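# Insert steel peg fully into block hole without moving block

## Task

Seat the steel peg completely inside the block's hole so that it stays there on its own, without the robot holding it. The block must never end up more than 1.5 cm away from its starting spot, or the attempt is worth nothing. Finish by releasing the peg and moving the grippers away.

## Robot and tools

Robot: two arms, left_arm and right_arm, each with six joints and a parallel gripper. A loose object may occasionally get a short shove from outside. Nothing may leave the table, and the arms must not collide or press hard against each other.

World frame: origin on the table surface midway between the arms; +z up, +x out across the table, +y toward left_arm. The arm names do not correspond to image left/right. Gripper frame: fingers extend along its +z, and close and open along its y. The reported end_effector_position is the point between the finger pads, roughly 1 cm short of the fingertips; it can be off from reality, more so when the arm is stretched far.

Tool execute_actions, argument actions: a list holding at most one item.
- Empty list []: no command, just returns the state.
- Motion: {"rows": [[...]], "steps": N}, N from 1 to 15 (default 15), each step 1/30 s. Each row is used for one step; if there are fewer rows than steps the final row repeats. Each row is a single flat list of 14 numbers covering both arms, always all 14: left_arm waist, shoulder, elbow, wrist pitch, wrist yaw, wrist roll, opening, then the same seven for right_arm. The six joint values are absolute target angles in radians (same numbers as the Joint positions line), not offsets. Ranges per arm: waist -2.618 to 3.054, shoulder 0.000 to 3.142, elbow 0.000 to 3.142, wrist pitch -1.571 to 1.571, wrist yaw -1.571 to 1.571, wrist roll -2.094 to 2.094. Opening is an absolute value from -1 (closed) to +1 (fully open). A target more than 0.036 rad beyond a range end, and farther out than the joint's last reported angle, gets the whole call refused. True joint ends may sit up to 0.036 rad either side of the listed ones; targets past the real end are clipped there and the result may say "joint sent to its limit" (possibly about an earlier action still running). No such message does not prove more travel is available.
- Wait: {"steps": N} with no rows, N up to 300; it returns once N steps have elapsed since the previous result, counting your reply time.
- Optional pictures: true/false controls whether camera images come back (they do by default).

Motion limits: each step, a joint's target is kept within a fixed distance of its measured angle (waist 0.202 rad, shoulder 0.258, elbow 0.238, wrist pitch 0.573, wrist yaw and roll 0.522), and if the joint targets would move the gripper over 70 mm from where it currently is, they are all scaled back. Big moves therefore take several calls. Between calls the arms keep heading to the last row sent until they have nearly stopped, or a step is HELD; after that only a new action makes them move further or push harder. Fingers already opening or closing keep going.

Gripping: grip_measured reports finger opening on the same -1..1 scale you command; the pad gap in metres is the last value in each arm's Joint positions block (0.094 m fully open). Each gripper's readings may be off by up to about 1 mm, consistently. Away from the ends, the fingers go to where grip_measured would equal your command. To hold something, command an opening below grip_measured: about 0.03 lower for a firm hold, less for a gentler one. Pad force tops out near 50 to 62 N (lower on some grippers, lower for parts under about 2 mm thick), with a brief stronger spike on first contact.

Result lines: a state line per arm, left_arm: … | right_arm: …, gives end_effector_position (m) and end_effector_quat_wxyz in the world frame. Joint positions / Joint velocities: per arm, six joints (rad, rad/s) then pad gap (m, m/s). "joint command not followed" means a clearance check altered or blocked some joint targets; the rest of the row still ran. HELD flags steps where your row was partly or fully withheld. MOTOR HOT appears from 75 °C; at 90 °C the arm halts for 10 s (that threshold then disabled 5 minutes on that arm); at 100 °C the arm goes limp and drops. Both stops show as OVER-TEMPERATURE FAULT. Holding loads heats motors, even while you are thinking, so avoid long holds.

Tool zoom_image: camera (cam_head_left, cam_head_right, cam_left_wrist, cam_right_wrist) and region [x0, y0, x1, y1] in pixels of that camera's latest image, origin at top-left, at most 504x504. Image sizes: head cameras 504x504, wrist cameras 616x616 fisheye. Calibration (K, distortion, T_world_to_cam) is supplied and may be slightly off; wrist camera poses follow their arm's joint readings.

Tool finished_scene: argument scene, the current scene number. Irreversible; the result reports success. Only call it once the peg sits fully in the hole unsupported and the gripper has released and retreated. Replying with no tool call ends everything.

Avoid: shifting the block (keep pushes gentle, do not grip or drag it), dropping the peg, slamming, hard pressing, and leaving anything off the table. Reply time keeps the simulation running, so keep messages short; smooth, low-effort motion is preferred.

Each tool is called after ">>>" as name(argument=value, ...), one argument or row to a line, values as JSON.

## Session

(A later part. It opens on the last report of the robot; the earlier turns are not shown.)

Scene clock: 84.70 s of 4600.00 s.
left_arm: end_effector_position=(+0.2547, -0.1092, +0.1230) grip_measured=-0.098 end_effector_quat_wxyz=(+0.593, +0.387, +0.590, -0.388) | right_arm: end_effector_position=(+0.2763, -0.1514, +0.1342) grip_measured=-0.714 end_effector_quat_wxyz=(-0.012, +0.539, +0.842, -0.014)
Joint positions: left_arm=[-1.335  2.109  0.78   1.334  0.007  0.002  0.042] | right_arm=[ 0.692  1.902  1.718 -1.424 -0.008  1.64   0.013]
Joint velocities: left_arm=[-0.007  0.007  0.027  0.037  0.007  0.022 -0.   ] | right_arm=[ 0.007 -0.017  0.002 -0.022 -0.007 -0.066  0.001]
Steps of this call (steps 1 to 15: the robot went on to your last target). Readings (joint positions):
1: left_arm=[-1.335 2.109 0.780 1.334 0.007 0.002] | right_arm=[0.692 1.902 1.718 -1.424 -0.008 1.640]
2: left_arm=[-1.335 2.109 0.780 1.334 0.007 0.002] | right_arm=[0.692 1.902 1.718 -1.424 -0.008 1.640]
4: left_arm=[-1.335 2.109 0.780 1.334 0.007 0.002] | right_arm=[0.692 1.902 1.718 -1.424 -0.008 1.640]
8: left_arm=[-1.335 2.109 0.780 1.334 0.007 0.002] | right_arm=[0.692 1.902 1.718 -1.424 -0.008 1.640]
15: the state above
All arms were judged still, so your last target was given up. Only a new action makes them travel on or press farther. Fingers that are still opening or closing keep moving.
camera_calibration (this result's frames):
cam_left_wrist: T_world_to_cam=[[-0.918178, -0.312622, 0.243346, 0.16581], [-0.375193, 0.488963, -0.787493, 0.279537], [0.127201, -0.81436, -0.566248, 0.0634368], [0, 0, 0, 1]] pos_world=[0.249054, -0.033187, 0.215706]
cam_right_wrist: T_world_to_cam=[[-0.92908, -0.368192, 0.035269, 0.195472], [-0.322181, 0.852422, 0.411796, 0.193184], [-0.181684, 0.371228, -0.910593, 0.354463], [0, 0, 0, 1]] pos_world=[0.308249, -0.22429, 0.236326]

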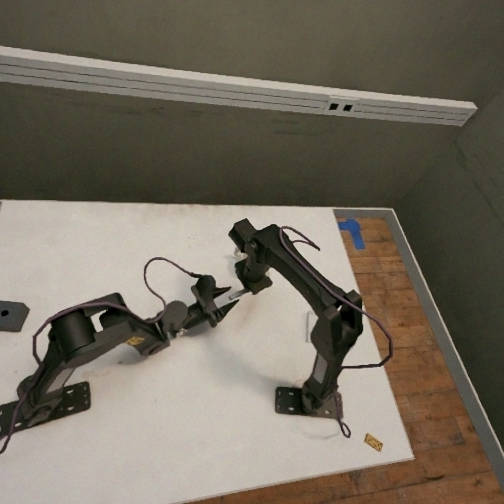

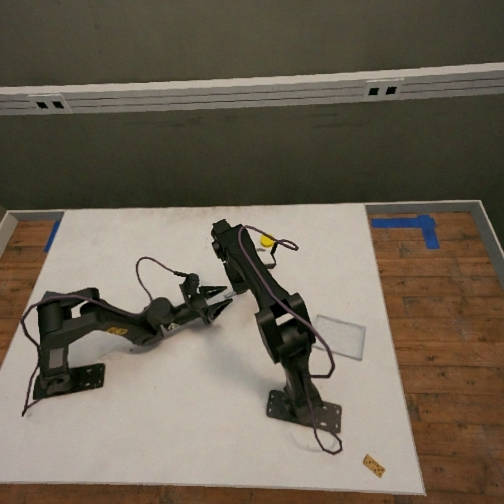

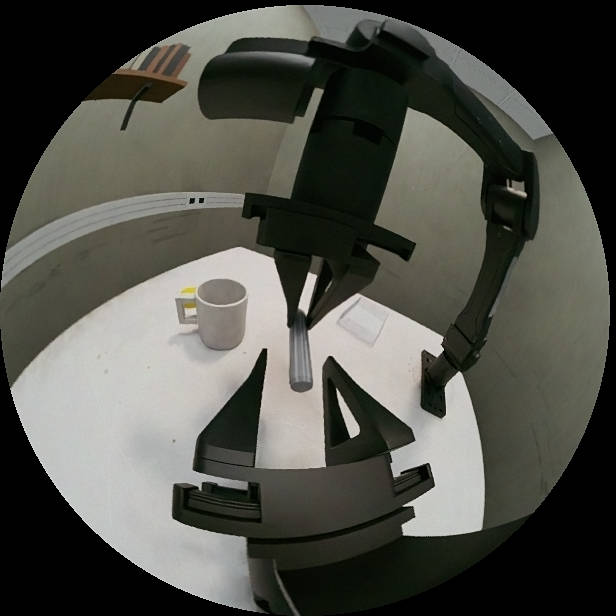

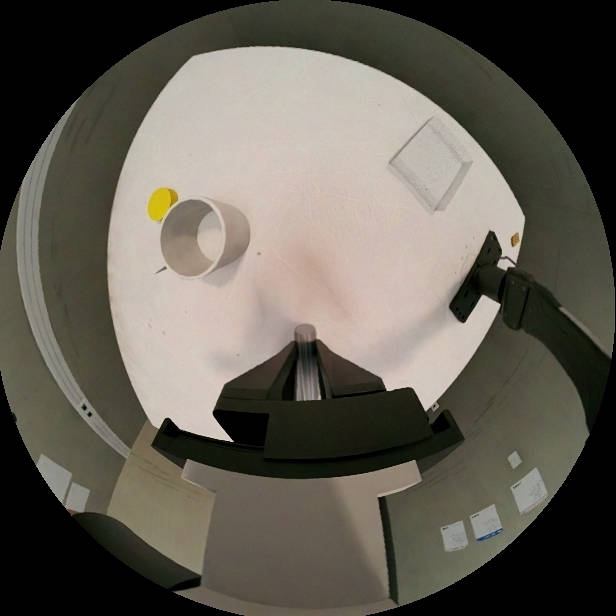

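>>> execute_actions(
  actions=[
    {"rows":[[-1.335,2.13,0.81,1.34,0.02,0,-0.1,0.69,1.88,1.754,-1.445,0,1.65,-0.75],[-1.335,2.145,0.82,1.345,0.03,0,-0.1,0.69,1.88,1.754,-1.445,0,1.65,-0.75],[-1.335,2.16,0.83,1.35,0.045,0,-0.1,0.69,1.88,1.754,-1.445,0,1.65,-0.75],[-1.335,2.175,0.84,1.355,0.045,0,-0.1,0.69,1.88,1.754,-1.445,0,1.65,-0.75],[-1.335,2.185,0.85,1.358,0.045,0,-0.1,0.69,1.88,1.754,-1.445,0,1.65,-0.75],[-1.335,2.195,0.859,1.358,0.045,0,-0.2,0.69,1.88,1.754,-1.445,0,1.65,-0.75]]},
  ],
)

>>> zoom_image(
  camera="cam_left_wrist",
  region=[240, 300, 360, 420],
)

Scene clock: 92.80 s of 4600.00 s.
left_arm: end_effector_position=(+0.2548, -0.1216, +0.1074) grip_measured=-0.198 end_effector_quat_wxyz=(+0.586, +0.396, +0.587, -0.395) | right_arm: end_effector_position=(+0.2763, -0.1514, +0.1342) grip_measured=-0.714 end_effector_quat_wxyz=(-0.012, +0.539, +0.842, -0.014)
Joint positions: left_arm=[-1.335  2.185  0.832  1.351  0.035  0.002  0.038] | right_arm=[ 0.692  1.902  1.718 -1.424 -0.008  1.64   0.013]
Joint velocities: left_arm=[ 0.007 -0.017 -0.007 -0.007 -0.007  0.022 -0.001] | right_arm=[-0.002  0.002 -0.007 -0.022  0.007 -0.022 -0.001]
Steps of this call (steps 1 to 90: nothing new was sent; then 4.60 s passed at rest; steps 91 to 105: all 15 steps of this action). Readings (joint positions):
91: left_arm=[-1.335 2.109 0.780 1.334 0.007 0.002] | right_arm=[0.692 1.902 1.718 -1.424 -0.008 1.640]
92: left_arm=[-1.335 2.112 0.782 1.336 0.009 0.002] | right_arm=[0.692 1.902 1.718 -1.424 -0.008 1.640]
94: left_arm=[-1.335 2.130 0.799 1.344 0.018 0.002] | right_arm=[0.692 1.902 1.718 -1.424 -0.008 1.640]
98: left_arm=[-1.335 2.177 0.832 1.349 0.029 0.002] | right_arm=[0.692 1.902 1.718 -1.424 -0.008 1.640]
105: the state above
camera_calibration (this result's frames):
cam_left_wrist: T_world_to_cam=[[-0.925693, -0.289001, 0.244071, 0.170583], [-0.363955, 0.5046, -0.782889, 0.271892], [0.103098, -0.813546, -0.572288, 0.0513801], [0, 0, 0, 1]] pos_world=[0.251567, -0.0460982, 0.200631]
cam_right_wrist: T_world_to_cam=[[-0.92908, -0.368192, 0.035269, 0.195472], [-0.322181, 0.852422, 0.411796, 0.193184], [-0.181684, 0.371228, -0.910593, 0.354463], [0, 0, 0, 1]] pos_world=[0.308249, -0.22429, 0.236326]

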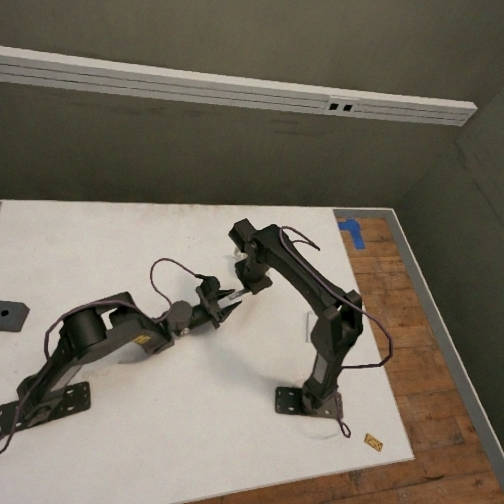

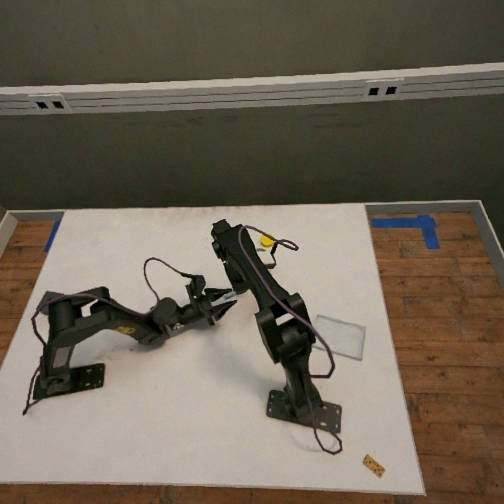

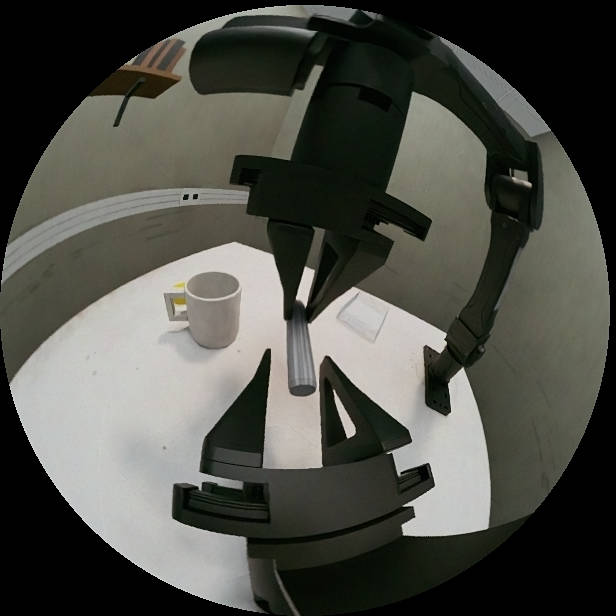

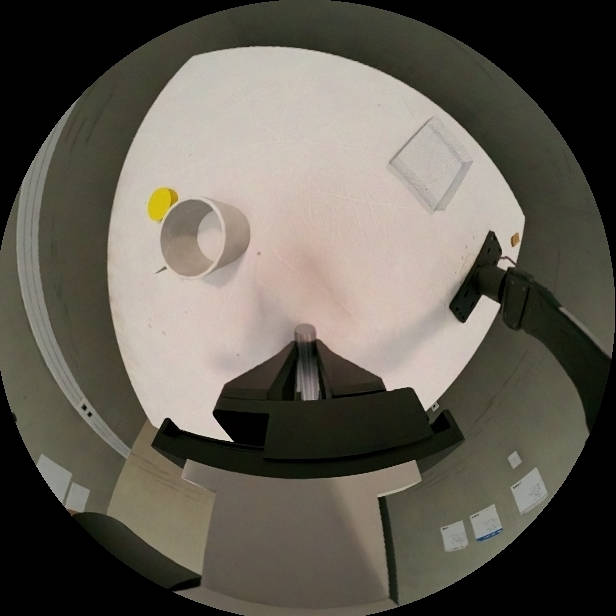

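Region (240, 300, 360, 420) of cam_left_wrist's 616x616 image, scaled by 4.200, with more detail than that image has.

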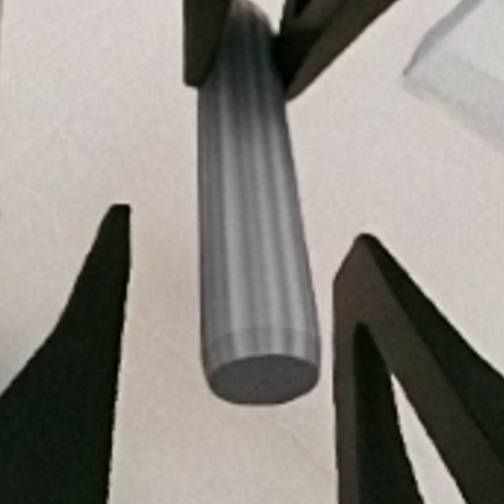

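>>> zoom_image(
  camera="cam_head_left",
  region=[195, 270, 275, 330],
)

>>> zoom_image(
  camera="cam_head_right",
  region=[180, 270, 260, 330],
)

Region (195, 270, 275, 330) of cam_head_left's 504x504 image, scaled by 6.300, with more detail than that image has; it fills the top 378 rows of this view, and the rest is white.

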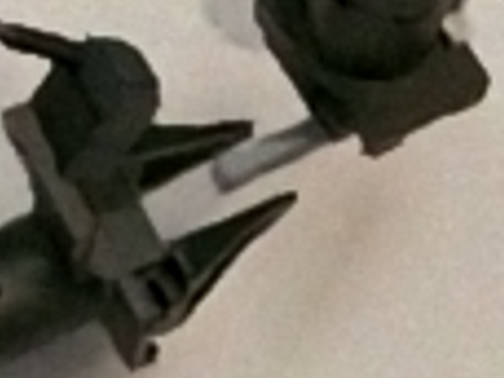

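Region (180, 270, 260, 330) of cam_head_right's 504x504 image, scaled by 6.300, with more detail than that image has; it fills the top 378 rows of this view, and the rest is white.

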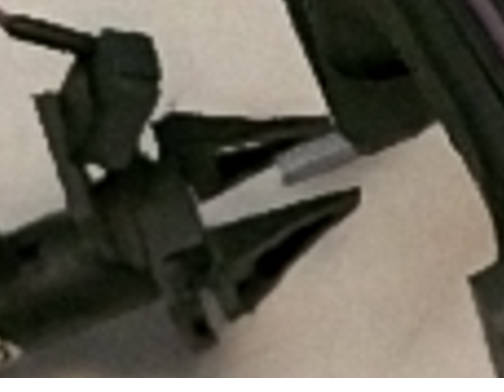

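>>> execute_actions(
  actions=[
    {"rows":[[-1.335,2.17,0.85,1.34,0.045,0,-0.2,0.69,1.88,1.754,-1.445,0,1.65,-0.75],[-1.335,2.155,0.85,1.325,0.045,0,-0.2,0.69,1.88,1.754,-1.445,0,1.65,-0.75],[-1.335,2.14,0.85,1.31,0.045,0,-0.2,0.69,1.88,1.754,-1.445,0,1.65,-0.75],[-1.335,2.13,0.85,1.30,0.045,0,-0.2,0.69,1.88,1.754,-1.445,0,1.65,-0.75],[-1.335,2.12,0.85,1.29,0.045,0,-0.2,0.69,1.88,1.754,-1.445,0,1.65,-0.75]]},
  ],
)

>>> zoom_image(
  camera="cam_left_wrist",
  region=[240, 300, 360, 420],
)

>>> zoom_image(
  camera="cam_head_left",
  region=[195, 270, 275, 330],
)

Scene clock: 102.33 s of 4600.00 s.
left_arm: end_effector_position=(+0.2547, -0.1218, +0.1245) grip_measured=-0.198 end_effector_quat_wxyz=(+0.589, +0.394, +0.582, -0.397) | right_arm: end_effector_position=(+0.2763, -0.1514, +0.1342) grip_measured=-0.714 end_effector_quat_wxyz=(-0.012, +0.539, +0.842, -0.014)
Joint positions: left_arm=[-1.335  2.133  0.832  1.311  0.036  0.002  0.038] | right_arm=[ 0.692  1.902  1.718 -1.424 -0.008  1.64   0.013]
Joint velocities: left_arm=[ 0.012 -0.007  0.007 -0.11   0.007 -0.051 -0.   ] | right_arm=[-0.007 -0.002 -0.012  0.051  0.066 -0.022  0.001]
Steps of this call (steps 1 to 15: the robot went on to your last target; steps 16 to 90: nothing new was sent; then 6.03 s passed at rest; steps 91 to 105: all 15 steps of this action). Readings (joint positions):
91: left_arm=[-1.335 2.185 0.832 1.351 0.036 0.002] | right_arm=[0.692 1.902 1.718 -1.424 -0.008 1.640]
92: left_arm=[-1.335 2.184 0.832 1.349 0.036 0.002] | right_arm=[0.692 1.902 1.718 -1.424 -0.008 1.640]
94: left_arm=[-1.335 2.174 0.832 1.334 0.036 0.002] | right_arm=[0.692 1.902 1.718 -1.424 -0.008 1.640]
98: left_arm=[-1.335 2.140 0.832 1.319 0.036 0.002] | right_arm=[0.692 1.902 1.718 -1.424 -0.008 1.640]
105: the state above
camera_calibration (this result's frames):
cam_left_wrist: T_world_to_cam=[[-0.927414, -0.284704, 0.242585, 0.16731], [-0.359043, 0.495828, -0.790723, 0.284016], [0.104841, -0.820426, -0.562058, 0.0584192], [0, 0, 0, 1]] pos_world=[0.251015, -0.0452607, 0.216826]
cam_right_wrist: T_world_to_cam=[[-0.92908, -0.368192, 0.035269, 0.195472], [-0.322181, 0.852422, 0.411796, 0.193184], [-0.181684, 0.371228, -0.910593, 0.354463], [0, 0, 0, 1]] pos_world=[0.308249, -0.22429, 0.236326]

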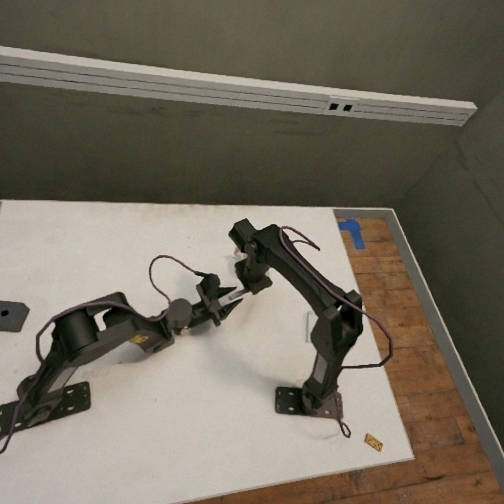

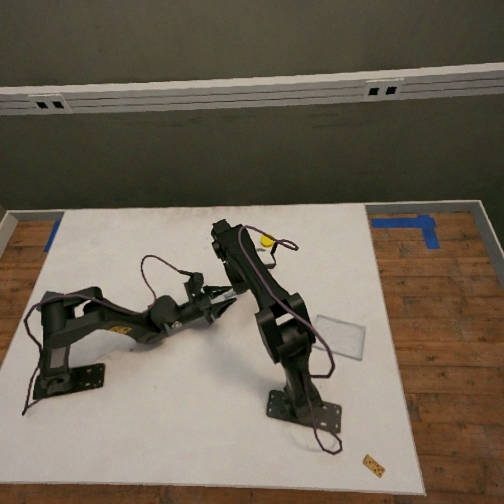

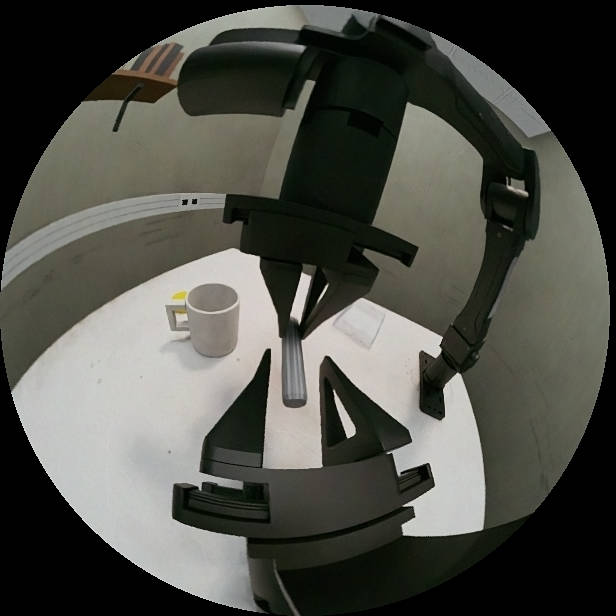

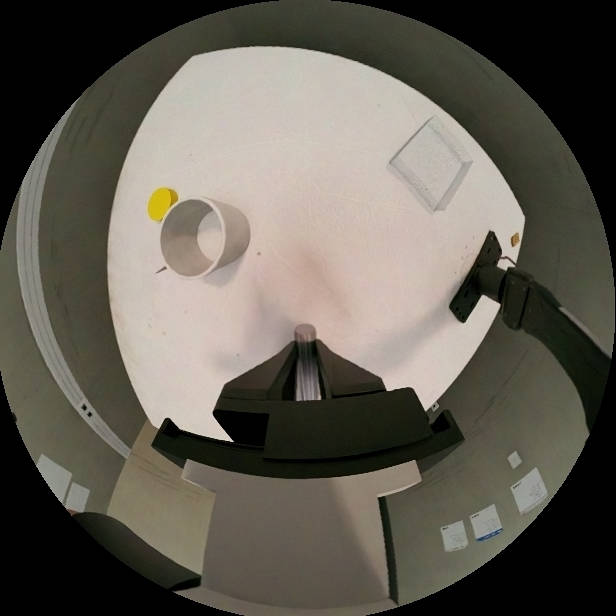

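Region (240, 300, 360, 420) of cam_left_wrist's 616x616 image, scaled by 4.200, with more detail than that image has.

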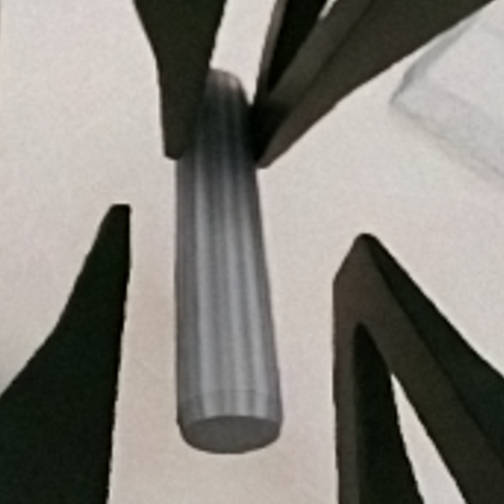

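Region (195, 270, 275, 330) of cam_head_left's 504x504 image, scaled by 6.300, with more detail than that image has; it fills the top 378 rows of this view, and the rest is white.

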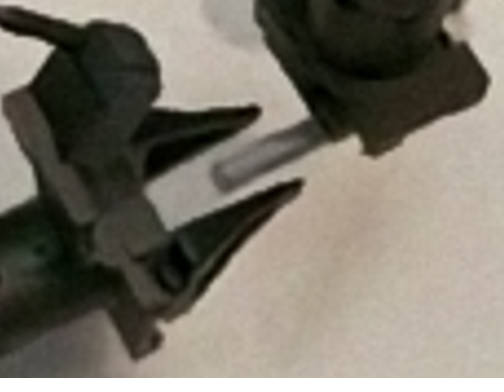

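>>> execute_actions(
  actions=[
    {"rows":[[-1.335,2.12,0.85,1.29,0.045,0,-0.3,0.69,1.88,1.754,-1.445,0,1.65,-0.75],[-1.335,2.12,0.85,1.29,0.045,0,-0.4,0.69,1.88,1.754,-1.445,0,1.65,-0.75],[-1.335,2.12,0.85,1.29,0.045,0,-0.48,0.69,1.88,1.754,-1.445,0,1.65,-0.75],[-1.335,2.12,0.85,1.29,0.045,0,-0.54,0.69,1.88,1.754,-1.445,0,1.65,-0.75],[-1.335,2.12,0.85,1.29,0.045,0,-0.58,0.69,1.88,1.754,-1.445,0,1.65,-0.75],[-1.335,2.12,0.85,1.29,0.045,0,-0.61,0.69,1.88,1.754,-1.445,0,1.65,-0.75],[-1.335,2.12,0.85,1.29,0.045,0,-0.64,0.69,1.88,1.754,-1.445,0,1.65,-0.75],[-1.335,2.12,0.85,1.29,0.045,0,-0.66,0.69,1.88,1.754,-1.445,0,1.65,-0.75],[-1.335,2.12,0.85,1.29,0.045,0,-0.68,0.69,1.88,1.754,-1.445,0,1.65,-0.75],[-1.335,2.12,0.85,1.29,0.045,0,-0.70,0.69,1.88,1.754,-1.445,0,1.65,-0.75],[-1.335,2.12,0.85,1.29,0.045,0,-0.72,0.69,1.88,1.754,-1.445,0,1.65,-0.75],[-1.335,2.12,0.85,1.29,0.045,0,-0.74,0.69,1.88,1.754,-1.445,0,1.65,-0.75]]},
  ],
)

Scene clock: 107.67 s of 4600.00 s.
left_arm: end_effector_position=(+0.2547, -0.1218, +0.1235) grip_measured=-0.686 end_effector_quat_wxyz=(+0.588, +0.395, +0.584, -0.397) | right_arm: end_effector_position=(+0.2752, -0.1519, +0.1343) grip_measured=-0.714 end_effector_quat_wxyz=(-0.014, +0.540, +0.842, -0.016)
Joint positions: left_arm=[-1.335  2.133  0.832  1.307  0.036  0.002  0.015] | right_arm=[ 0.692  1.902  1.718 -1.429 -0.009  1.642  0.013]
Joint velocities: left_arm=[ 0.002 -0.007  0.012 -0.037 -0.11   0.022  0.001] | right_arm=[ 0.007  0.007  0.007  0.007 -0.095  0.037 -0.   ]
Steps of this call (steps 1 to 15: the robot went on to your last target; steps 16 to 90: nothing new was sent; then 1.83 s passed at rest; steps 91 to 105: all 15 steps of this action). Readings (joint positions):
91: left_arm=[-1.335 2.133 0.832 1.307 0.036 0.002] | right_arm=[0.692 1.902 1.718 -1.424 -0.008 1.640]
92: left_arm=[-1.335 2.133 0.832 1.307 0.036 0.002] | right_arm=[0.692 1.902 1.718 -1.424 -0.008 1.640]
94: left_arm=[-1.335 2.133 0.832 1.307 0.036 0.002] | right_arm=[0.692 1.902 1.718 -1.424 -0.008 1.640]
98: left_arm=[-1.335 2.133 0.832 1.307 0.036 0.002] | right_arm=[0.692 1.902 1.718 -1.427 -0.008 1.640]
105: the state above
camera_calibration (this result's frames):
cam_left_wrist: T_world_to_cam=[[-0.92689, -0.285988, 0.243074, 0.167279], [-0.360581, 0.498717, -0.788203, 0.283639], [0.104192, -0.818225, -0.565377, 0.0586845], [0, 0, 0, 1]] pos_world=[0.25121, -0.0455984, 0.216083]
cam_right_wrist: T_world_to_cam=[[-0.929476, -0.366682, 0.040239, 0.193911], [-0.319009, 0.853783, 0.411445, 0.19264], [-0.185225, 0.369592, -0.910546, 0.355224], [0, 0, 0, 1]] pos_world=[0.307485, -0.224657, 0.236384]

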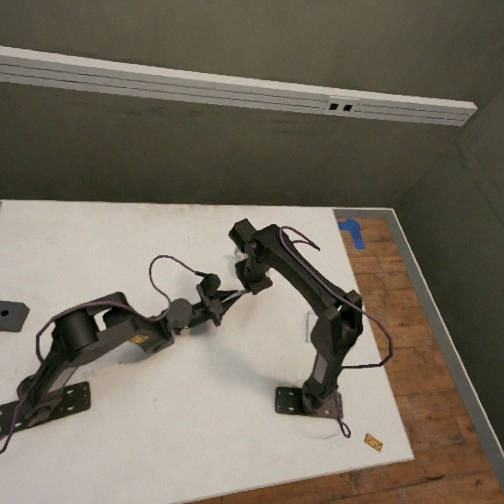

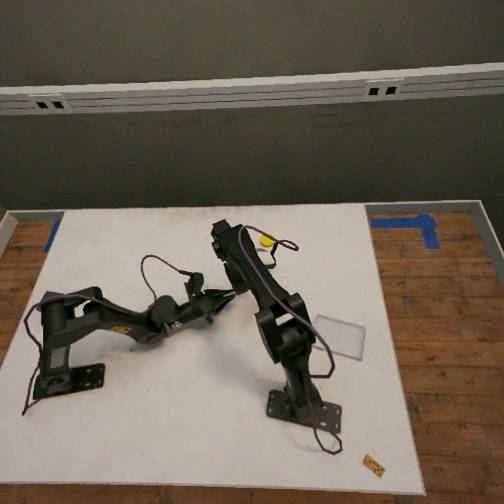

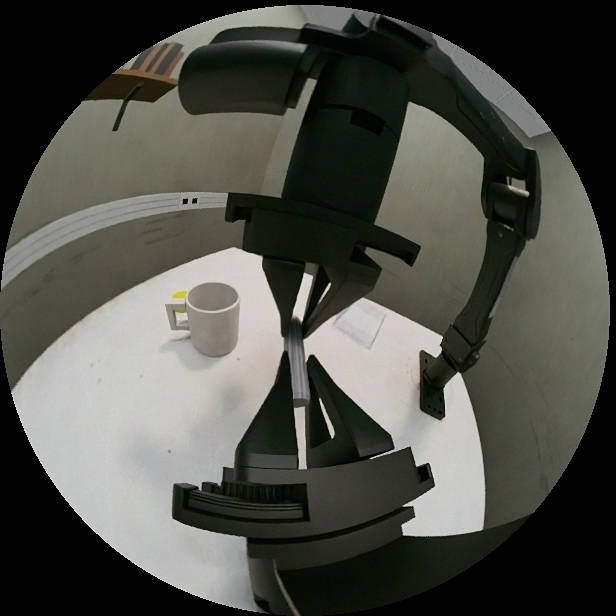

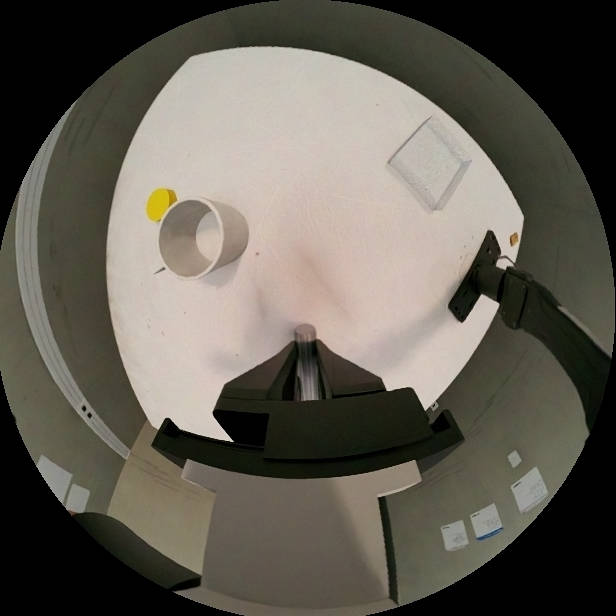

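>>> execute_actions(
  actions=[
    {"rows":[[-1.335,2.12,0.85,1.29,0.045,0,-0.74,0.69,1.88,1.754,-1.445,0,1.65,-0.5],[-1.335,2.12,0.85,1.29,0.045,0,-0.74,0.69,1.88,1.754,-1.445,0,1.65,-0.2],[-1.335,2.12,0.85,1.29,0.045,0,-0.74,0.69,1.88,1.754,-1.445,0,1.65,-0.2],[-1.335,2.12,0.85,1.29,0.045,0,-0.74,0.69,1.88,1.754,-1.445,0,1.65,-0.2],[-1.335,2.12,0.85,1.29,0.045,0,-0.74,0.69,1.88,1.754,-1.445,0,1.65,-0.2],[-1.335,2.12,0.85,1.29,0.045,0,-0.74,0.65,1.88,1.754,-1.445,0,1.65,-0.2],[-1.335,2.12,0.85,1.29,0.045,0,-0.74,0.6,1.87,1.754,-1.445,0,1.65,-0.2],[-1.335,2.12,0.85,1.29,0.045,0,-0.74,0.5,1.85,1.754,-1.445,0,1.65,-0.2],[-1.335,2.12,0.85,1.29,0.045,0,-0.74,0.4,1.8,1.754,-1.445,0,1.65,-0.2]]},
  ],
  pictures=false,
)

>>> execute_actions(
  actions=[
    {"rows":[[-1.0,1.6,1.0,0.4,0,0,-0.74,0.3,1.5,1.4,-1.3,0,1.0,-0.2]]},
  ],
  pictures=false,
)

>>> execute_actions(
  actions=[
    {"rows":[[0.27,1.492,1.37,-1.438,0,0,-0.74,0.3,1.5,1.4,-1.3,0,1.0,-0.2]]},
  ],
  pictures=false,
)

>>> execute_actions(
  actions=[
    {"steps":45},
  ],
)

Scene clock: 114.80 s of 4600.00 s.
left_arm: end_effector_position=(+0.2546, -0.1218, +0.1163) grip_measured=-0.686 end_effector_quat_wxyz=(+0.579, +0.401, +0.592, -0.391) | right_arm: end_effector_position=(+0.3113, -0.2604, +0.1635) grip_measured=-0.202 end_effector_quat_wxyz=(+0.016, +0.669, +0.743, +0.018)
Joint positions: left_arm=[-1.335  2.133  0.832  1.278  0.036  0.002  0.015] | right_arm=[ 0.367  1.812  1.718 -1.428  0.004  1.642  0.037]
Joint velocities: left_arm=[ 0.002 -0.002 -0.022 -0.037 -0.022  0.066  0.   ] | right_arm=[-0.232 -0.232 -0.002  0.081  0.256 -0.007  0.001]
Steps of this call (steps 1 to 15: the robot went on to your last target; steps 16 to 90: nothing new was sent; then 3.63 s passed at rest; steps 91 to 105: all 15 steps of this action). Readings (joint positions):
91: left_arm=[-1.335 2.133 0.832 1.306 0.036 0.002] | right_arm=[0.692 1.902 1.718 -1.429 -0.009 1.642]
92: left_arm=[-1.335 2.133 0.832 1.303 0.036 0.002] | right_arm=[0.692 1.902 1.718 -1.429 -0.009 1.642]
94: left_arm=[-1.335 2.133 0.832 1.292 0.036 0.002] | right_arm=[0.692 1.901 1.718 -1.429 -0.009 1.642]
98: left_arm=[-1.335 2.133 0.832 1.282 0.036 0.002] | right_arm=[0.656 1.895 1.718 -1.429 -0.018 1.642]
105: the state above

Scene clock: 115.30 s of 4600.00 s.
left_arm: end_effector_position=(+0.4002, +0.0035, +0.2739) grip_measured=-0.687 end_effector_quat_wxyz=(+0.624, +0.284, +0.680, -0.260) | right_arm: end_effector_position=(+0.2656, -0.2871, +0.1831) grip_measured=-0.202 end_effector_quat_wxyz=(+0.082, +0.444, +0.891, +0.054)
Joint positions: left_arm=[-0.982  1.59   0.995  0.508 -0.009  0.002  0.015] | right_arm=[ 0.302  1.491  1.43  -1.313 -0.001  1.035  0.037]
Joint velocities: left_arm=[-0.1   -0.168  0.149 -0.168  0.007 -0.051  0.   ] | right_arm=[-0.022 -0.012  0.002  0.066  0.037 -0.212 -0.001]
Steps of this call (steps 1 to 15: all 15 steps of this action). Readings (joint positions):
1: left_arm=[-1.326 2.116 0.839 1.232 0.041 0.002] | right_arm=[0.356 1.773 1.675 -1.387 0.002 1.565]
2: left_arm=[-1.309 2.088 0.851 1.143 0.047 0.002] | right_arm=[0.345 1.708 1.591 -1.340 -0.001 1.465]
4: left_arm=[-1.250 2.016 0.881 0.987 0.048 0.002] | right_arm=[0.316 1.576 1.463 -1.338 -0.001 1.302]
8: left_arm=[-1.095 1.837 0.929 0.729 0.035 0.002] | right_arm=[0.302 1.483 1.430 -1.338 -0.001 1.130]
15: the state above

Scene clock: 115.80 s of 4600.00 s.
left_arm: end_effector_position=(+0.4775, +0.3030, +0.2276) grip_measured=-0.687 end_effector_quat_wxyz=(+0.396, +0.069, +0.915, -0.032) | right_arm: end_effector_position=(+0.2667, -0.2870, +0.1833) grip_measured=-0.202 end_effector_quat_wxyz=(+0.085, +0.433, +0.896, +0.054)
Joint positions: left_arm=[-0.328  1.517  1.338 -0.574  0.006  0.002  0.015] | right_arm=[ 0.302  1.491  1.43  -1.309 -0.001  1.011  0.037]
Joint velocities: left_arm=[ 1.277 -0.012 -0.012 -2.073  0.007 -0.066 -0.   ] | right_arm=[-0.012 -0.002  0.012  0.051 -0.081  0.022 -0.001]
Steps of this call (steps 1 to 15: all 15 steps of this action). Readings (joint positions):
1: left_arm=[-0.971 1.580 1.022 0.447 0.003 0.002] | right_arm=[0.302 1.491 1.430 -1.312 -0.001 1.030]
2: left_arm=[-0.947 1.576 1.065 0.347 0.019 0.002] | right_arm=[0.302 1.491 1.430 -1.311 -0.001 1.026]
4: left_arm=[-0.866 1.570 1.158 0.173 0.025 0.002] | right_arm=[0.302 1.491 1.430 -1.310 -0.001 1.021]
8: left_arm=[-0.665 1.541 1.303 -0.125 0.019 0.002] | right_arm=[0.302 1.491 1.430 -1.309 -0.001 1.015]
15: the state above

Scene clock: 117.30 s of 4600.00 s.
left_arm: end_effector_position=(+0.2651, +0.4791, +0.1494) grip_measured=-0.687 end_effector_quat_wxyz=(-0.018, -0.228, +0.973, -0.002) | right_arm: end_effector_position=(+0.2667, -0.2870, +0.1833) grip_measured=-0.202 end_effector_quat_wxyz=(+0.085, +0.433, +0.896, +0.054)
Joint positions: left_arm=[ 0.279  1.517  1.338 -1.428 -0.005  0.001  0.015] | right_arm=[ 0.302  1.491  1.43  -1.309 -0.001  1.011  0.037]
Joint velocities: left_arm=[ 0.017  0.007 -0.022 -0.022 -0.007 -0.051  0.001] | right_arm=[-0.002 -0.002  0.012 -0.081 -0.022 -0.037  0.001]
Steps of this call (steps 1 to 45: the robot went on to your last target). Readings (joint positions):
1: left_arm=[-0.282 1.517 1.338 -0.644 0.005 0.002] | right_arm=[0.302 1.491 1.430 -1.309 -0.001 1.011]
2: left_arm=[-0.236 1.517 1.338 -0.711 0.004 0.002] | right_arm=[0.302 1.491 1.430 -1.309 -0.001 1.011]
4: left_arm=[-0.143 1.517 1.338 -0.847 0.002 0.002] | right_arm=[0.302 1.491 1.430 -1.309 -0.001 1.011]
8: left_arm=[0.056 1.517 1.338 -1.108 0.003 0.002] | right_arm=[0.302 1.491 1.430 -1.309 -0.001 1.011]
45: the state above
All arms were judged still, so your last target was given up. Only a new action makes them travel on or press farther. Fingers that are still opening or closing keep moving.
camera_calibration (this result's frames):
cam_left_wrist: T_world_to_cam=[[0.6516, -0.755747, 0.0652984, 0.175639], [-0.614772, -0.475697, 0.629101, 0.330657], [-0.444379, -0.450066, -0.774576, 0.564264], [0, 0, 0, 1]] pos_world=[0.339579, 0.543988, 0.21758]
cam_right_wrist: T_world_to_cam=[[-0.797977, -0.575928, -0.177591, 0.0793518], [-0.600659, 0.735829, 0.312671, 0.344459], [-0.0493994, 0.356176, -0.933112, 0.412314], [0, 0, 0, 1]] pos_world=[0.290591, -0.354619, 0.291125]

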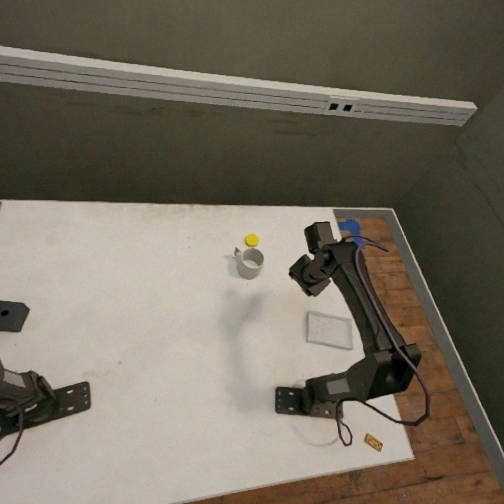

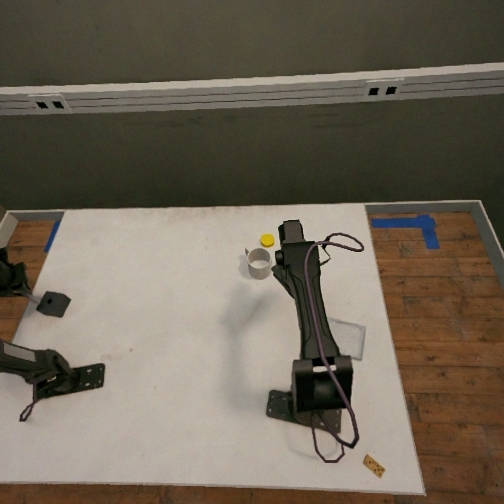

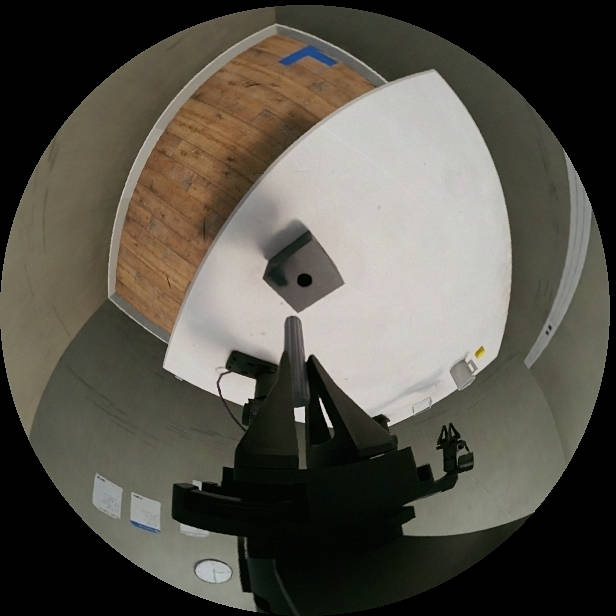

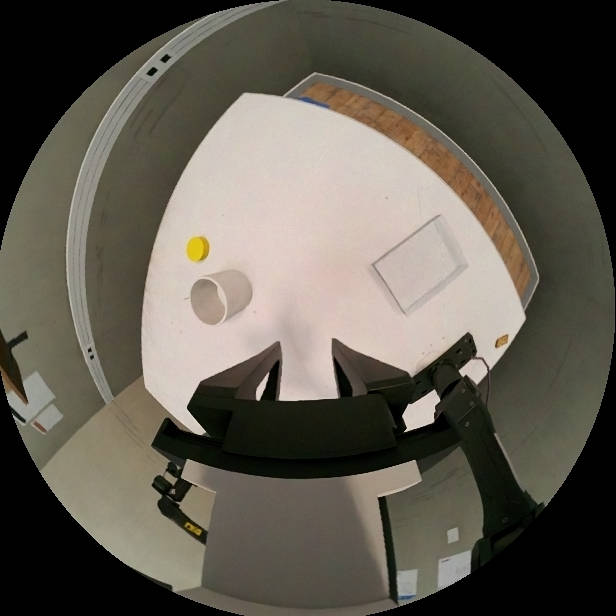

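>>> zoom_image(
  camera="cam_left_wrist",
  region=[240, 215, 360, 335],
)

>>> zoom_image(
  camera="cam_head_right",
  region=[0, 250, 90, 330],
)

Region (240, 215, 360, 335) of cam_left_wrist's 616x616 image, scaled by 4.200, with more detail than that image has.

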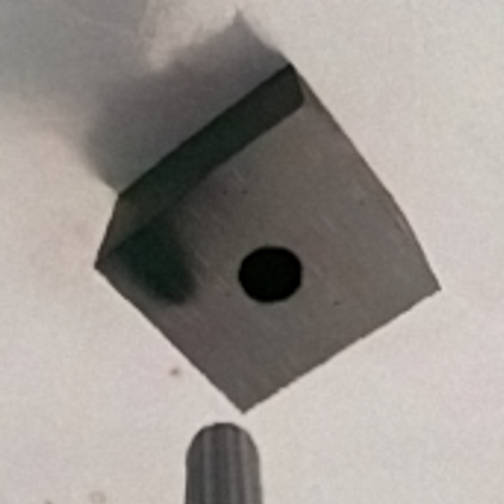

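Region (0, 250, 90, 330) of cam_head_right's 504x504 image, scaled by 5.600, with more detail than that image has.

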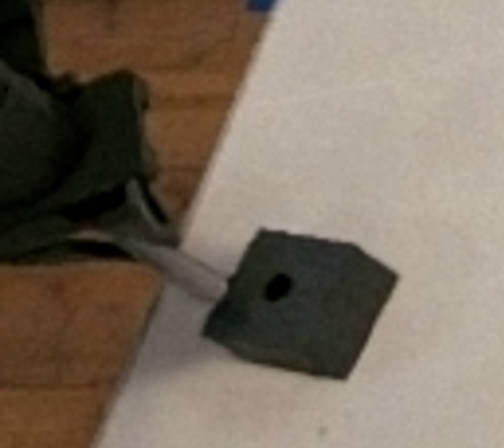

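>>> execute_actions(
  actions=[
    {"rows":[[0.26,1.5,1.28,-1.35,0,0.5,-0.74,0.9,1.5,1.2,0.3,0,0.3,-0.2]]},
  ],
  pictures=false,
)

>>> execute_actions(
  actions=[
    {"rows":[[0.247,1.495,1.16,-1.23,0,1.0,-0.74,1.39,1.8,1.0,1.0,0,0,-0.2]]},
  ],
  pictures=false,
)

>>> execute_actions(
  actions=[
    {"rows":[[0.247,1.495,1.16,-1.23,0,1.0,-0.74,1.39,2.18,0.906,1.27,0,0,-0.2]]},
  ],
  pictures=false,
)

>>> execute_actions(
  actions=[
    {"steps":30},
  ],
)

Scene clock: 132.17 s of 4600.00 s.
left_arm: end_effector_position=(+0.2689, +0.4782, +0.1375) grip_measured=-0.687 end_effector_quat_wxyz=(-0.011, +0.012, +1.000, -0.003) | right_arm: end_effector_position=(+0.3367, -0.0201, +0.2482) grip_measured=-0.202 end_effector_quat_wxyz=(+0.430, -0.123, +0.855, +0.262)
Joint positions: left_arm=[ 0.269  1.514  1.288 -1.368 -0.006  0.475  0.015] | right_arm=[ 0.878  1.513  1.228 -0.231 -0.003  0.404  0.037]
Joint velocities: left_arm=[-0.007  0.007  0.007  0.037  0.066  0.139 -0.001] | right_arm=[ 0.452  0.012 -0.007  2.484 -0.081 -0.476 -0.001]
Steps of this call (steps 1 to 90: nothing new was sent; then 11.37 s passed at rest; steps 91 to 105: all 15 steps of this action). Readings (joint positions):
91: left_arm=[0.278 1.516 1.332 -1.420 -0.006 0.072] | right_arm=[0.316 1.485 1.406 -1.259 0.008 0.957]
92: left_arm=[0.277 1.514 1.320 -1.406 -0.006 0.157] | right_arm=[0.351 1.477 1.364 -1.175 0.013 0.886]
94: left_arm=[0.271 1.514 1.299 -1.390 -0.006 0.279] | right_arm=[0.445 1.483 1.294 -1.020 0.013 0.746]
98: left_arm=[0.269 1.514 1.288 -1.379 -0.006 0.406] | right_arm=[0.635 1.510 1.232 -0.740 0.008 0.559]
105: the state above

Scene clock: 132.67 s of 4600.00 s.
left_arm: end_effector_position=(+0.2671, +0.4738, +0.1082) grip_measured=-0.687 end_effector_quat_wxyz=(-0.009, +0.265, +0.964, -0.004) | right_arm: end_effector_position=(+0.1648, +0.1903, +0.2211) grip_measured=-0.202 end_effector_quat_wxyz=(+0.553, -0.397, +0.609, +0.407)
Joint positions: left_arm=[ 0.255  1.502  1.161 -1.249 -0.006  0.974  0.015] | right_arm=[ 1.397  1.829  1.008  0.763 -0.007  0.057  0.037]
Joint velocities: left_arm=[-0.007 -0.012 -0.007  0.022  0.007  0.168 -0.   ] | right_arm=[ 0.476 -0.051  0.007  1.619 -0.139 -0.315  0.   ]
Steps of this call (steps 1 to 15: all 15 steps of this action). Readings (joint positions):
1: left_arm=[0.268 1.510 1.272 -1.348 -0.006 0.551] | right_arm=[0.897 1.521 1.223 -0.154 -0.000 0.374]
2: left_arm=[0.266 1.503 1.242 -1.316 -0.006 0.640] | right_arm=[0.920 1.533 1.215 -0.082 0.002 0.341]
4: left_arm=[0.259 1.502 1.190 -1.289 -0.006 0.768] | right_arm=[0.977 1.583 1.185 0.053 0.004 0.282]
8: left_arm=[0.255 1.502 1.161 -1.275 -0.006 0.902] | right_arm=[1.130 1.729 1.088 0.351 0.009 0.170]
15: the state above

Scene clock: 133.17 s of 4600.00 s.
left_arm: end_effector_position=(+0.2681, +0.4743, +0.1082) grip_measured=-0.687 end_effector_quat_wxyz=(-0.008, +0.274, +0.962, -0.002) | right_arm: end_effector_position=(+0.1638, +0.1914, +0.0919) grip_measured=-0.202 end_effector_quat_wxyz=(+0.554, -0.416, +0.606, +0.391)
Joint positions: left_arm=[ 0.255  1.502  1.161 -1.244 -0.006  0.992  0.015] | right_arm=[ 1.4    2.203  0.902  1.221 -0.007  0.012  0.037]
Joint velocities: left_arm=[-0.012 -0.017 -0.002 -0.022  0.022  0.007 -0.   ] | right_arm=[ 0.007 -0.149  0.007  0.388 -0.037  0.007 -0.   ]
Steps of this call (steps 1 to 15: all 15 steps of this action). Readings (joint positions):
1: left_arm=[0.255 1.502 1.161 -1.248 -0.006 0.977] | right_arm=[1.409 1.852 1.002 0.866 -0.010 0.047]
2: left_arm=[0.255 1.502 1.161 -1.247 -0.006 0.981] | right_arm=[1.412 1.891 1.002 0.981 -0.012 0.040]
4: left_arm=[0.255 1.502 1.161 -1.246 -0.006 0.985] | right_arm=[1.410 1.983 0.997 1.082 -0.011 0.033]
8: left_arm=[0.255 1.502 1.161 -1.245 -0.006 0.990] | right_arm=[1.403 2.162 0.941 1.177 -0.009 0.021]
15: the state above

Scene clock: 134.17 s of 4600.00 s.
left_arm: end_effector_position=(+0.2682, +0.4743, +0.1082) grip_measured=-0.687 end_effector_quat_wxyz=(-0.007, +0.274, +0.962, -0.002) | right_arm: end_effector_position=(+0.1641, +0.1922, +0.1105) grip_measured=-0.202 end_effector_quat_wxyz=(+0.573, -0.405, +0.588, +0.403)
Joint positions: left_arm=[ 0.255  1.502  1.161 -1.244 -0.006  0.993  0.015] | right_arm=[ 1.4    2.19   0.902  1.268 -0.007  0.01   0.037]
Joint velocities: left_arm=[ 0.012 -0.002 -0.002  0.007  0.022  0.022  0.   ] | right_arm=[-0.012 -0.007 -0.007 -0.022  0.022 -0.022 -0.001]
Steps of this call (steps 1 to 30: the robot went on to your last target). Readings (joint positions):
1: left_arm=[0.255 1.502 1.161 -1.244 -0.006 0.992] | right_arm=[1.400 2.198 0.902 1.232 -0.007 0.012]
2: left_arm=[0.255 1.502 1.161 -1.244 -0.006 0.992] | right_arm=[1.400 2.194 0.902 1.242 -0.007 0.012]
4: left_arm=[0.255 1.502 1.161 -1.244 -0.006 0.993] | right_arm=[1.400 2.190 0.902 1.256 -0.007 0.011]
8: left_arm=[0.255 1.502 1.161 -1.244 -0.006 0.993] | right_arm=[1.400 2.190 0.902 1.265 -0.007 0.010]
30: the state above
All arms were judged still, so your last target was given up. Only a new action makes them travel on or press farther. Fingers that are still opening or closing keep moving.
camera_calibration (this result's frames):
cam_left_wrist: T_world_to_cam=[[-0.29972, -0.950322, 0.0840038, 0.518105], [-0.735929, 0.286336, 0.613531, 0.0289368], [-0.607105, 0.122067, -0.78519, 0.304967], [0, 0, 0, 1]] pos_world=[0.361729, 0.446854, 0.178181]
cam_right_wrist: T_world_to_cam=[[0.935956, -0.346118, -0.0647226, -0.0807026], [-0.202626, -0.379093, -0.902902, 0.236254], [0.287975, 0.858191, -0.424947, -0.0394044], [0, 0, 0, 1]] pos_world=[0.134753, 0.095446, 0.191346]

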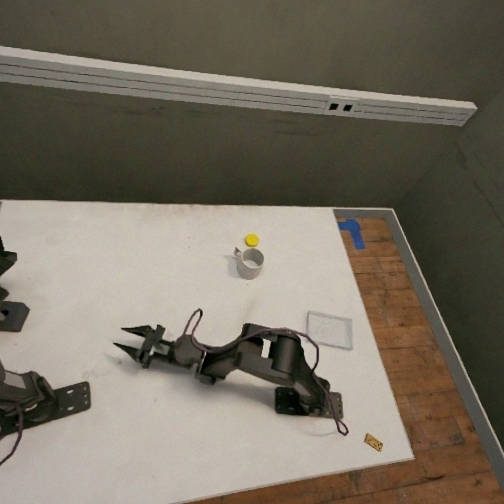

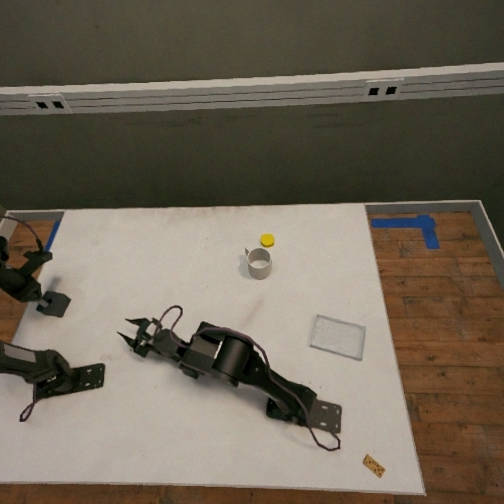

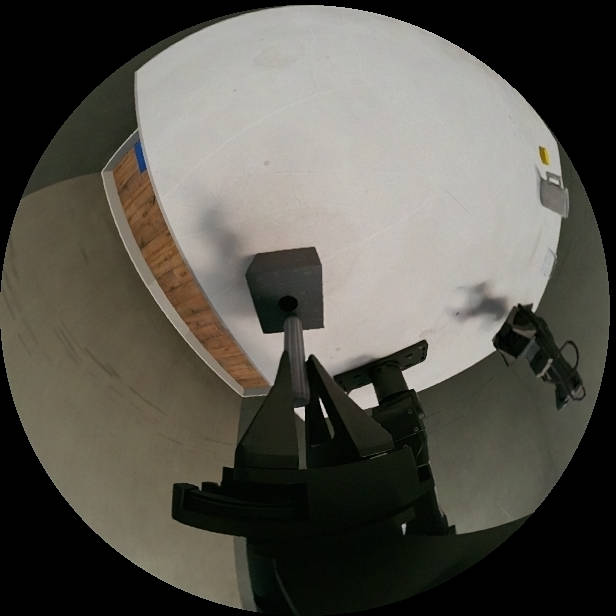

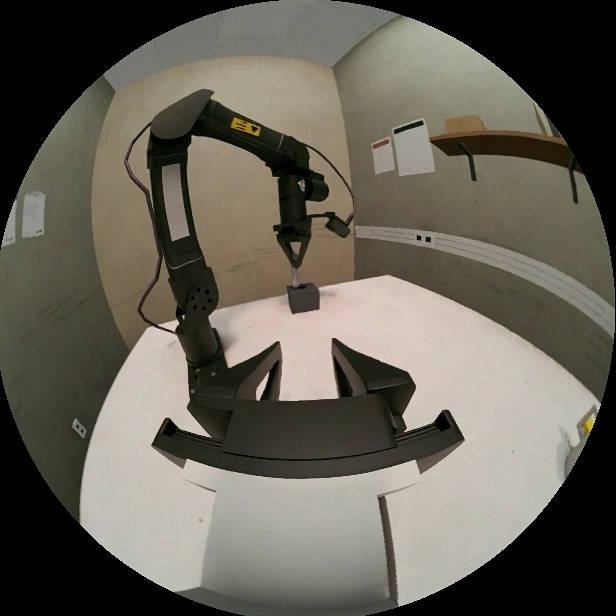

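>>> zoom_image(
  camera="cam_right_wrist",
  region=[260, 230, 350, 320],
)

>>> zoom_image(
  camera="cam_left_wrist",
  region=[240, 260, 340, 360],
)

Region (260, 230, 350, 320) of cam_right_wrist's 616x616 image, scaled by 5.600, with more detail than that image has.

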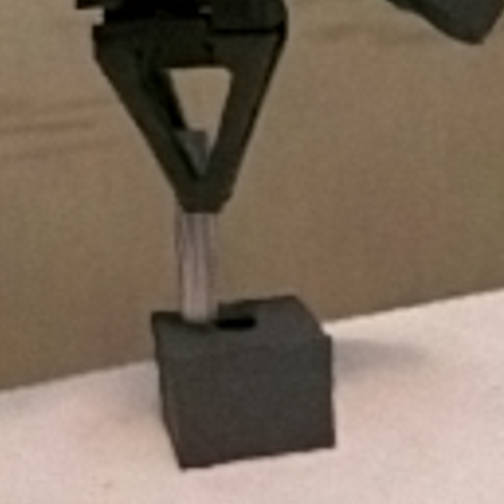

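Region (240, 260, 340, 360) of cam_left_wrist's 616x616 image, scaled by 5.040, with more detail than that image has.

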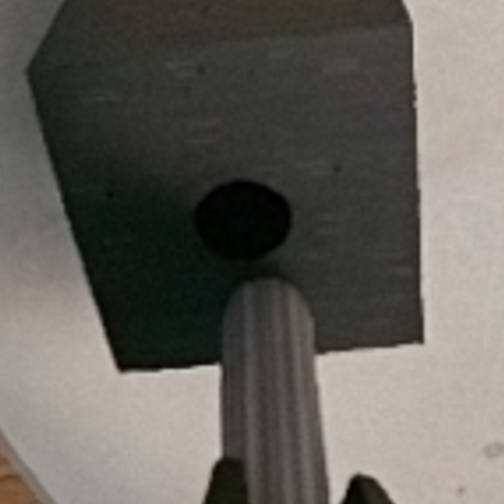

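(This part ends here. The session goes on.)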